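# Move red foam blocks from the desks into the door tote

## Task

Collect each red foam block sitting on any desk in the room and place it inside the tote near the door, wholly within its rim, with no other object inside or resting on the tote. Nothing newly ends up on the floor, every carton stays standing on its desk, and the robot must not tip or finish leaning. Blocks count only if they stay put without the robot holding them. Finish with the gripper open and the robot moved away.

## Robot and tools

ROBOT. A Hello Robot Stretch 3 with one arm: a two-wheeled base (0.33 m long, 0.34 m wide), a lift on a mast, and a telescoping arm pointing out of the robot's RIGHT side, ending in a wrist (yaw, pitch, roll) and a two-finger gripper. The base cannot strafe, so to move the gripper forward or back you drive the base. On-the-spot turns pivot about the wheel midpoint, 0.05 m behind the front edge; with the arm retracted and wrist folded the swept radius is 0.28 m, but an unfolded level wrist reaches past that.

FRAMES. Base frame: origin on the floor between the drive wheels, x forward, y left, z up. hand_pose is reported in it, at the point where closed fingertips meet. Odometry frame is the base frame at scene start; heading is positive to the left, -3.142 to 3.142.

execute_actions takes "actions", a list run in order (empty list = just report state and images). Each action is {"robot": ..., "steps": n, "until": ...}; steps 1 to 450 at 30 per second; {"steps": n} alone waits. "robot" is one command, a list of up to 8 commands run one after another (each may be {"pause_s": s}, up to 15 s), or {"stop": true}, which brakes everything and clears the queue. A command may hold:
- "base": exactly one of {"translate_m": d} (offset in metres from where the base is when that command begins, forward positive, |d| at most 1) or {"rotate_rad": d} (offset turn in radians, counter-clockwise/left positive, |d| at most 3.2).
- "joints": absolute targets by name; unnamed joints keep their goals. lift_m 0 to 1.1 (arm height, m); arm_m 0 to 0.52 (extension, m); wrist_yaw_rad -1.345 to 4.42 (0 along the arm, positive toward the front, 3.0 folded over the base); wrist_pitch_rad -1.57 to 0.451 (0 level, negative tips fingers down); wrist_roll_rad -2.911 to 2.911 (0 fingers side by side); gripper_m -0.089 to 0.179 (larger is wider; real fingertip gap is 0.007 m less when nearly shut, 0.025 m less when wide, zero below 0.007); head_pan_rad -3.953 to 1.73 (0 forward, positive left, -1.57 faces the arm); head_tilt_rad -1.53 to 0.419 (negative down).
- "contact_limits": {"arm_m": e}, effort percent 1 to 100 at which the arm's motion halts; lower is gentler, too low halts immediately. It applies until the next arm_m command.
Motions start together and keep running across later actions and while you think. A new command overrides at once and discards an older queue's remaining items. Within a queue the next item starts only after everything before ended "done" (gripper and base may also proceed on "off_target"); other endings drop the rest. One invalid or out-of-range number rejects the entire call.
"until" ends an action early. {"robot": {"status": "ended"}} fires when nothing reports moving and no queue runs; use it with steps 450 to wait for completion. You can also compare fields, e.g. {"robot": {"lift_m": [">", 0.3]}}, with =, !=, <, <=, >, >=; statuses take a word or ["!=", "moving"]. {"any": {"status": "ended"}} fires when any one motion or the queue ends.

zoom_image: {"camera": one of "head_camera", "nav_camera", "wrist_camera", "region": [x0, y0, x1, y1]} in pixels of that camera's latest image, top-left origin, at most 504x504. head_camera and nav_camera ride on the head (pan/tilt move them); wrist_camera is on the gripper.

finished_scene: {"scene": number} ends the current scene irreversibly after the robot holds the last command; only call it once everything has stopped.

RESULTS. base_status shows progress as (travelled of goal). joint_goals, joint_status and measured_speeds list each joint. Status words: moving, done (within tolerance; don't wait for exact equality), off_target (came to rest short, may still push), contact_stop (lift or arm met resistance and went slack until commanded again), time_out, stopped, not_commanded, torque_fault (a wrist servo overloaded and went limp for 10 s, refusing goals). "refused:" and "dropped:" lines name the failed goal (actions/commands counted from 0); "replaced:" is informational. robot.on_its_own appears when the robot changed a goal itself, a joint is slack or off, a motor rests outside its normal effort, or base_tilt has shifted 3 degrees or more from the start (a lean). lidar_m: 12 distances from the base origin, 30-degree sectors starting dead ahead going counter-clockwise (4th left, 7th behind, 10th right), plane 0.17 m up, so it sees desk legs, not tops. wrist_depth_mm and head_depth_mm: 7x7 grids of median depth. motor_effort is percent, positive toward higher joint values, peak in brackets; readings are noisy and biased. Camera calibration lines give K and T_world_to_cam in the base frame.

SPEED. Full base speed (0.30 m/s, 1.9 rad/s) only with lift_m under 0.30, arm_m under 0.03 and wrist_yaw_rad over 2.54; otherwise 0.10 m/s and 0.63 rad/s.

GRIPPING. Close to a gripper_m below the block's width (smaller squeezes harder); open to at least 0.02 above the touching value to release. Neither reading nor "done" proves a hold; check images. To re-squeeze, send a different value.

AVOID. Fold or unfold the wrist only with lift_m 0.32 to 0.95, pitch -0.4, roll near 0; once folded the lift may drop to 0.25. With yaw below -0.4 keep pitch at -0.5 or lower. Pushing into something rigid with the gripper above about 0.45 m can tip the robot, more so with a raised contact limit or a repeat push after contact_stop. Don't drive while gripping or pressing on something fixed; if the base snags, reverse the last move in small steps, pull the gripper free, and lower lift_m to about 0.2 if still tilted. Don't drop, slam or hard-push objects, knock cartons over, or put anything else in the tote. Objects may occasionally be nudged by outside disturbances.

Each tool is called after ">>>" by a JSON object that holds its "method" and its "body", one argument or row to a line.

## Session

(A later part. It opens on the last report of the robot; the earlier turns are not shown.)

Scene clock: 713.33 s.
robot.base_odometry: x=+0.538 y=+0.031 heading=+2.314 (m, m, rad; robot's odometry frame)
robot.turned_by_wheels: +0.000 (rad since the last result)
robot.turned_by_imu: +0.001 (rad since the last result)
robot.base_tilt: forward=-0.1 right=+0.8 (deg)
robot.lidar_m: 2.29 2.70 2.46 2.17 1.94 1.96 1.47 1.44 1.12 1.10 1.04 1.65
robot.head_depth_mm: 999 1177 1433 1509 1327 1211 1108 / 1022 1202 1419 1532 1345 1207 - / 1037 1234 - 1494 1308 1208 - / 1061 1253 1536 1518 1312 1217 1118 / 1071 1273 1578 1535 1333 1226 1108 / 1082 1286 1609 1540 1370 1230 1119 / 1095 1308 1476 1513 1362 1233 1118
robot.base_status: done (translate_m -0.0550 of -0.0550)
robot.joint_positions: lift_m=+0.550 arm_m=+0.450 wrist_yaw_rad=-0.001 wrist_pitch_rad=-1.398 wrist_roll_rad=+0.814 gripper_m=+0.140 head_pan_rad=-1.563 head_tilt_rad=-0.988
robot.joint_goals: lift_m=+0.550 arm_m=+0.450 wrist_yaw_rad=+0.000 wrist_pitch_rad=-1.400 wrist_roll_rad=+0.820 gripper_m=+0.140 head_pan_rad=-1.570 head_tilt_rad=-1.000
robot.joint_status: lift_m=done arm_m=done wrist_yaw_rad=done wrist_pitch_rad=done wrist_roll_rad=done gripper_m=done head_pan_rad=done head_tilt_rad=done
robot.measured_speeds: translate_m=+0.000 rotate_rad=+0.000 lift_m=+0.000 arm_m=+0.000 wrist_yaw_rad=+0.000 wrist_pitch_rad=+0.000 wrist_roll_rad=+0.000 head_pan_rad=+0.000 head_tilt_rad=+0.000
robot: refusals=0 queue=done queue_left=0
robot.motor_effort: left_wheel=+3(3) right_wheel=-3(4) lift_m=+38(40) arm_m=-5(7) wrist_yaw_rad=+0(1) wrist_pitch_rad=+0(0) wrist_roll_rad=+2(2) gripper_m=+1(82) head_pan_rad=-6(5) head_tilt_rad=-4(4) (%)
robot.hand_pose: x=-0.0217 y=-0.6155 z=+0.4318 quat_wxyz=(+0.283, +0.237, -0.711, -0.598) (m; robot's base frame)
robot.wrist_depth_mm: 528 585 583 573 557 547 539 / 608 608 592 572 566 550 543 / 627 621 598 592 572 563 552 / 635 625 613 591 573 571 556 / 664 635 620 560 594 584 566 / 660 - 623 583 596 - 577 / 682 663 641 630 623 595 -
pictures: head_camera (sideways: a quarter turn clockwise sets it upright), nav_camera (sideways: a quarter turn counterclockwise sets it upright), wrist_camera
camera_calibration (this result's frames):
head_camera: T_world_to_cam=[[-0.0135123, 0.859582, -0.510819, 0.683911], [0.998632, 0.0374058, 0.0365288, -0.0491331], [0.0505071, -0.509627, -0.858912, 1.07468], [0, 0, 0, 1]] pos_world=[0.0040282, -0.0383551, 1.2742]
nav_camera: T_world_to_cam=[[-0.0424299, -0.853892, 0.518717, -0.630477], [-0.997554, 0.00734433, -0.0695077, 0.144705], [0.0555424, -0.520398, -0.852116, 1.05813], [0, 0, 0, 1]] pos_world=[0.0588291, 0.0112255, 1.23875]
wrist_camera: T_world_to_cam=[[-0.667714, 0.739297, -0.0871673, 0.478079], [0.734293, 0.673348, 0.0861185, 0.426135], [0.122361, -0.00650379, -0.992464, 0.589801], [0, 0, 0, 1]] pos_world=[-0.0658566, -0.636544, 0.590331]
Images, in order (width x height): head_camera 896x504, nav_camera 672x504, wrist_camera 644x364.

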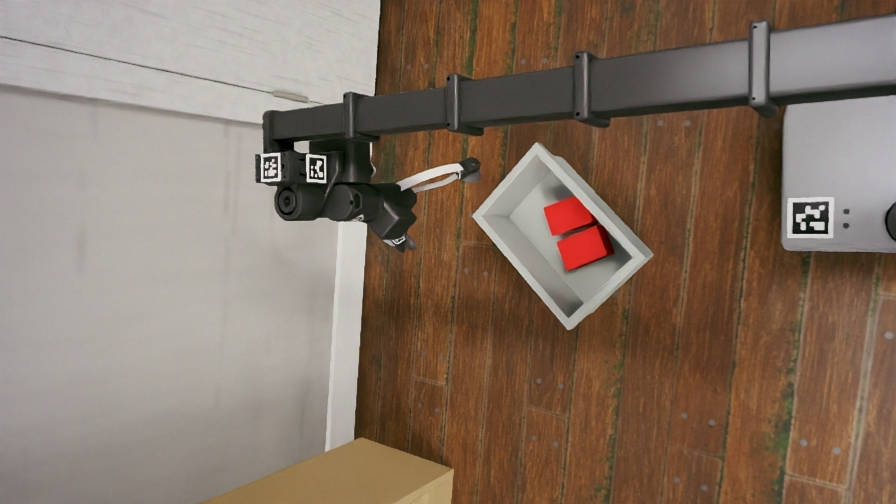

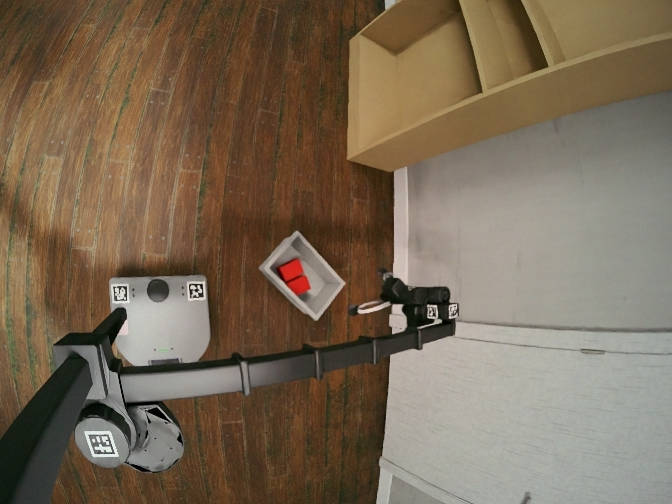

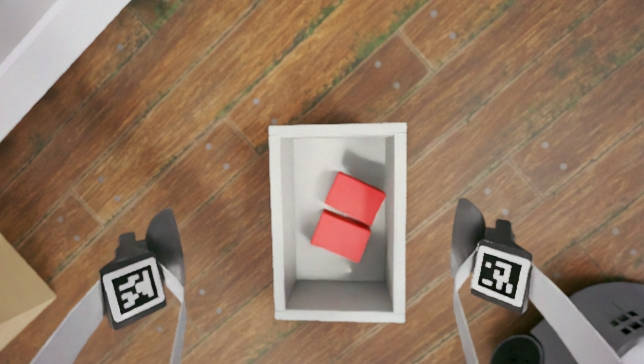

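>>> {"method": "execute_actions", "body": {
  "actions": [
    {"robot":[{"joints":{"arm_m":0.0,"wrist_roll_rad":0,"gripper_m":0.04}},{"joints":{"wrist_pitch_rad":-0.4,"wrist_yaw_rad":3.0}},{"joints":{"lift_m":0.28}},{"base":{"rotate_rad":1.78}},{"base":{"translate_m":0.75}},{"base":{"translate_m":0.7}},{"base":{"rotate_rad":1.36}},{"joints":{"lift_m":0.9}}],"steps":450,"until":{"robot":{"status":"ended"}}},
    {"steps":300,"until":{"robot":{"status":"ended"}}},
    {"robot":[{"joints":{"lift_m":1.1,"wrist_yaw_rad":-0.9,"wrist_pitch_rad":-0.5,"head_pan_rad":-2.2,"head_tilt_rad":-0.4}},{"joints":{"arm_m":0.5}}],"steps":450,"until":{"robot":{"status":"ended"}}}
  ]
}}

Scene clock: 761.70 s.
robot.base_odometry: x=-0.303 y=-1.150 heading=-0.830 (m, m, rad; robot's odometry frame)
robot.turned_by_wheels: +3.140 (rad since the last result)
robot.turned_by_imu: +3.160 (rad since the last result)
robot.base_tilt: forward=+0.0 right=+1.0 (deg)
robot.lidar_m: 1.08 1.61 1.71 2.49 2.66 3.02 3.27 1.69 0.82 1.26 1.34 1.55
robot.head_depth_mm: - - - 820 2070 1722 1393 / - - - 868 697 1715 1402 / - - - 807 638 1729 1411 / - - - 817 612 1717 1399 / 1147 - 1329 885 616 1038 1186 / 1100 - 1258 891 711 1568 1405 / 1054 - 1204 1020 1365 1482 1414
robot.base_status: done (rotate_rad +1.3599 of +1.3600)
robot.joint_positions: lift_m=+1.100 arm_m=+0.500 wrist_yaw_rad=-0.899 wrist_pitch_rad=-0.513 wrist_roll_rad=+0.004 gripper_m=+0.040 head_pan_rad=-2.193 head_tilt_rad=-0.409
robot.joint_goals: lift_m=+1.100 arm_m=+0.500 wrist_yaw_rad=-0.900 wrist_pitch_rad=-0.500 wrist_roll_rad=+0.000 gripper_m=+0.040 head_pan_rad=-2.200 head_tilt_rad=-0.400
robot.joint_status: lift_m=done arm_m=done wrist_yaw_rad=done wrist_pitch_rad=done wrist_roll_rad=done gripper_m=done head_pan_rad=done head_tilt_rad=done
robot.measured_speeds: translate_m=+0.000 rotate_rad=+0.000 lift_m=+0.000 arm_m=+0.000 wrist_yaw_rad=+0.000 wrist_pitch_rad=+0.000 wrist_roll_rad=+0.000 head_pan_rad=+0.000 head_tilt_rad=+0.000
robot: refusals=0 queue=done queue_left=0
robot.motor_effort: left_wheel=-4(14) right_wheel=+4(12) lift_m=+38(39) arm_m=+4(4) wrist_yaw_rad=-1(3) wrist_pitch_rad=+5(7) wrist_roll_rad=-2(2) gripper_m=+0(82) head_pan_rad=-4(52) head_tilt_rad=+2(22) (%)
robot.hand_pose: x=-0.1870 y=-0.7760 z=+1.0917 quat_wxyz=(+0.537, -0.136, -0.695, -0.459) (m; robot's base frame)
robot.wrist_depth_mm: 410 480 603 772 815 340 287 / 432 515 620 630 592 354 265 / 456 511 483 482 470 367 292 / 487 566 401 399 399 374 342 / 524 651 773 339 348 336 336 / 559 712 - 300 285 293 294 / 603 754 - - 257 257 259
pictures: head_camera (sideways: a quarter turn clockwise sets it upright), nav_camera (sideways: a quarter turn counterclockwise sets it upright), wrist_camera
camera_calibration (this result's frames):
head_camera: T_world_to_cam=[[0.250798, 0.361565, -0.897982, 1.18689], [0.837841, -0.545728, 0.0142682, -0.0191912], [-0.484894, -0.755945, -0.439801, 0.532811], [0, 0, 0, 1]] pos_world=[-0.0232321, -0.0368342, 1.30041]
nav_camera: T_world_to_cam=[[-0.290714, -0.321312, 0.901246, -1.12752], [-0.825381, 0.560664, -0.0663545, 0.139602], [-0.483975, -0.763161, -0.428198, 0.510022], [0, 0, 0, 1]] pos_world=[0.0342765, -0.0513278, 1.24383]
wrist_camera: T_world_to_cam=[[-0.582909, 0.812523, -0.00482151, 0.526611], [0.535783, 0.379899, -0.754064, 1.25123], [-0.610863, -0.442134, -0.656783, 0.422239], [0, 0, 0, 1]] pos_world=[-0.105489, -0.716538, 1.22336]
Images, in order (width x height): head_camera 896x504, nav_camera 672x504, wrist_camera 644x364.

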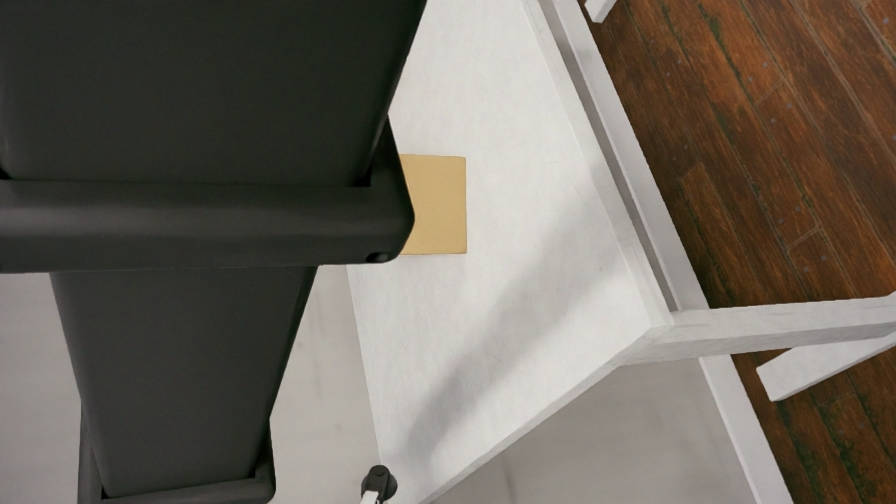

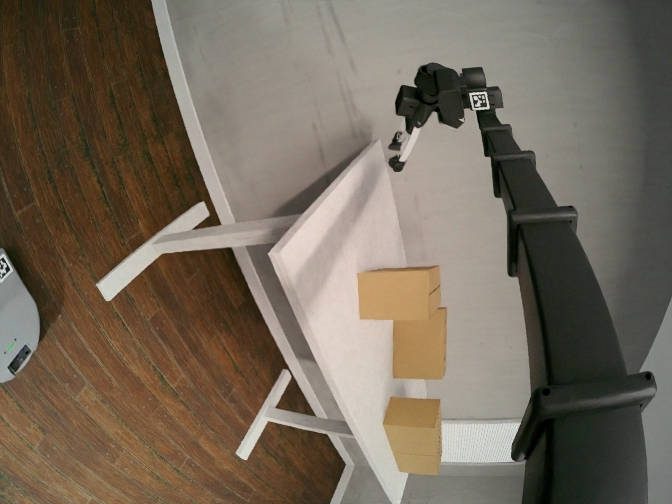

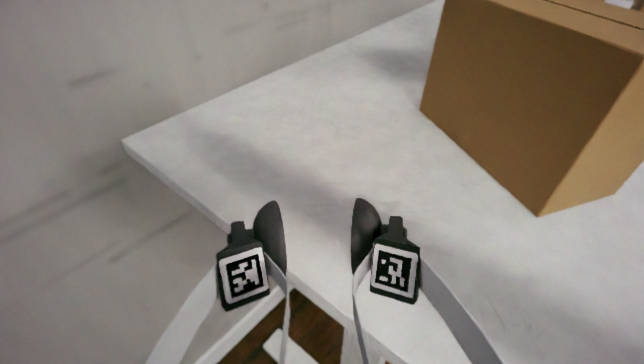

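>>> {"method": "execute_actions", "body": {
  "actions": [
    {"robot":{"joints":{"wrist_yaw_rad":-1.2,"arm_m":0.52}},"steps":200,"until":{"robot":{"status":"ended"}}}
  ]
}}

Scene clock: 766.53 s.
robot.base_odometry: x=-0.303 y=-1.150 heading=-0.830 (m, m, rad; robot's odometry frame)
robot.turned_by_wheels: +0.000 (rad since the last result)
robot.turned_by_imu: +0.001 (rad since the last result)
robot.base_tilt: forward=+0.0 right=+0.9 (deg)
robot.lidar_m: 1.08 1.61 1.71 2.49 2.66 3.04 3.27 1.68 0.82 1.27 1.34 1.55
robot.head_depth_mm: - - - 821 2053 1703 1383 / - - - 872 701 1713 1396 / - - - 805 642 1709 1397 / - - - 816 613 1744 1405 / 1144 - 1324 887 613 1044 1183 / 1097 - 1250 884 711 1574 1397 / 1048 - 1198 1019 1361 1481 1408
robot.base_status: done (rotate_rad +1.3599 of +1.3600)
robot.joint_positions: lift_m=+1.100 arm_m=+0.520 wrist_yaw_rad=-1.198 wrist_pitch_rad=-0.513 wrist_roll_rad=+0.004 gripper_m=+0.040 head_pan_rad=-2.193 head_tilt_rad=-0.409
robot.joint_goals: lift_m=+1.100 arm_m=+0.520 wrist_yaw_rad=-1.200 wrist_pitch_rad=-0.500 wrist_roll_rad=+0.000 gripper_m=+0.040 head_pan_rad=-2.200 head_tilt_rad=-0.400
robot.joint_status: lift_m=done arm_m=done wrist_yaw_rad=done wrist_pitch_rad=done wrist_roll_rad=done gripper_m=done head_pan_rad=done head_tilt_rad=done
robot.measured_speeds: translate_m=+0.000 rotate_rad=+0.000 lift_m=+0.000 arm_m=+0.000 wrist_yaw_rad=+0.000 wrist_pitch_rad=+0.000 wrist_roll_rad=+0.000 head_pan_rad=+0.000 head_tilt_rad=+0.000
robot: refusals=0 queue=done queue_left=0
robot.motor_effort: left_wheel=-4(4) right_wheel=+2(2) lift_m=+38(38) arm_m=+3(4) wrist_yaw_rad=-2(2) wrist_pitch_rad=+5(5) wrist_roll_rad=-2(2) gripper_m=+0(0) head_pan_rad=-5(5) head_tilt_rad=+3(2) (%)
robot.hand_pose: x=-0.2184 y=-0.7414 z=+1.0917 quat_wxyz=(+0.462, -0.238, -0.667, -0.534) (m; robot's base frame)
robot.wrist_depth_mm: 459 583 784 753 338 308 - / 479 589 626 559 358 323 708 / 481 479 483 485 389 403 492 / 399 399 399 399 387 398 401 / 361 335 348 338 345 338 339 / 568 682 293 292 286 293 296 / 598 775 - 265 258 258 258
pictures: head_camera (sideways: a quarter turn clockwise sets it upright), nav_camera (sideways: a quarter turn counterclockwise sets it upright), wrist_camera
camera_calibration (this result's frames):
head_camera: T_world_to_cam=[[0.250797, 0.361564, -0.897982, 1.18689], [0.837841, -0.545727, 0.0142682, -0.0191911], [-0.484895, -0.755945, -0.4398, 0.53281], [0, 0, 0, 1]] pos_world=[-0.0232321, -0.0368342, 1.30041]
nav_camera: T_world_to_cam=[[-0.290713, -0.321311, 0.901246, -1.12752], [-0.825381, 0.560664, -0.0663545, 0.139602], [-0.483976, -0.763161, -0.428196, 0.51002], [0, 0, 0, 1]] pos_world=[0.0342764, -0.0513279, 1.24383]
wrist_camera: T_world_to_cam=[[-0.317776, 0.948153, -0.00482136, 0.638663], [0.623901, 0.205268, -0.754064, 1.14466], [-0.713979, -0.242632, -0.656783, 0.543772], [0, 0, 0, 1]] pos_world=[-0.122958, -0.708575, 1.22336]
Images, in order (width x height): head_camera 896x504, nav_camera 672x504, wrist_camera 644x364.

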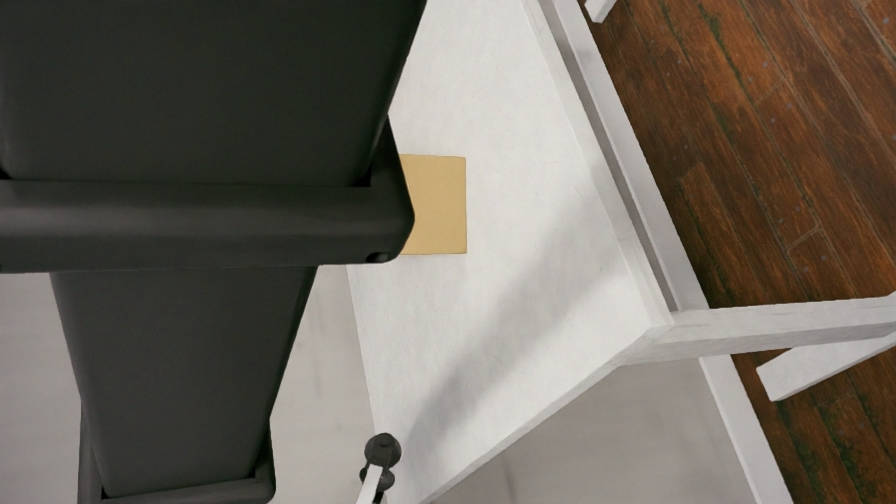

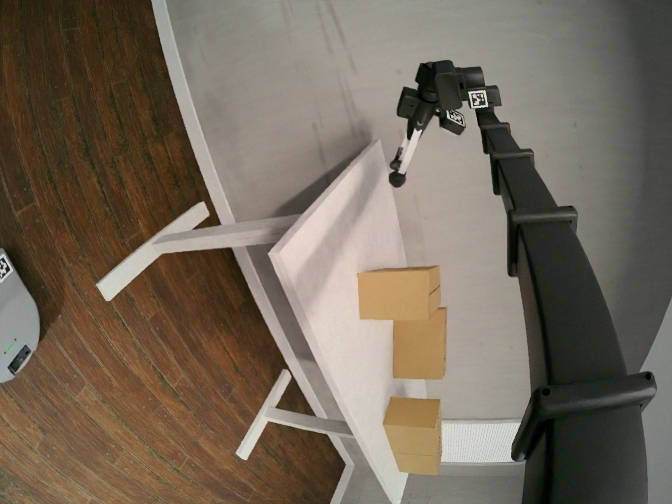

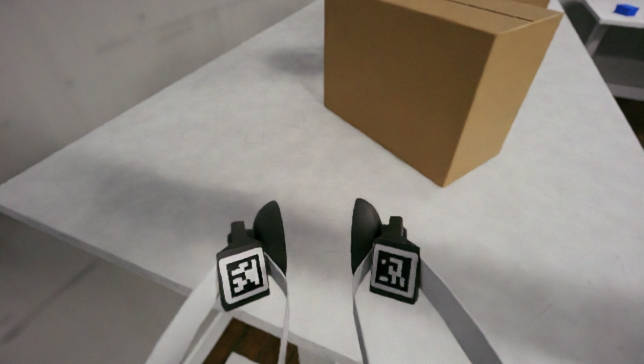

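Good enough; nothing red is visible.

>>> {"method": "finished_scene", "body": {
  "scene": 1
}}

The scene is finished: the task was done.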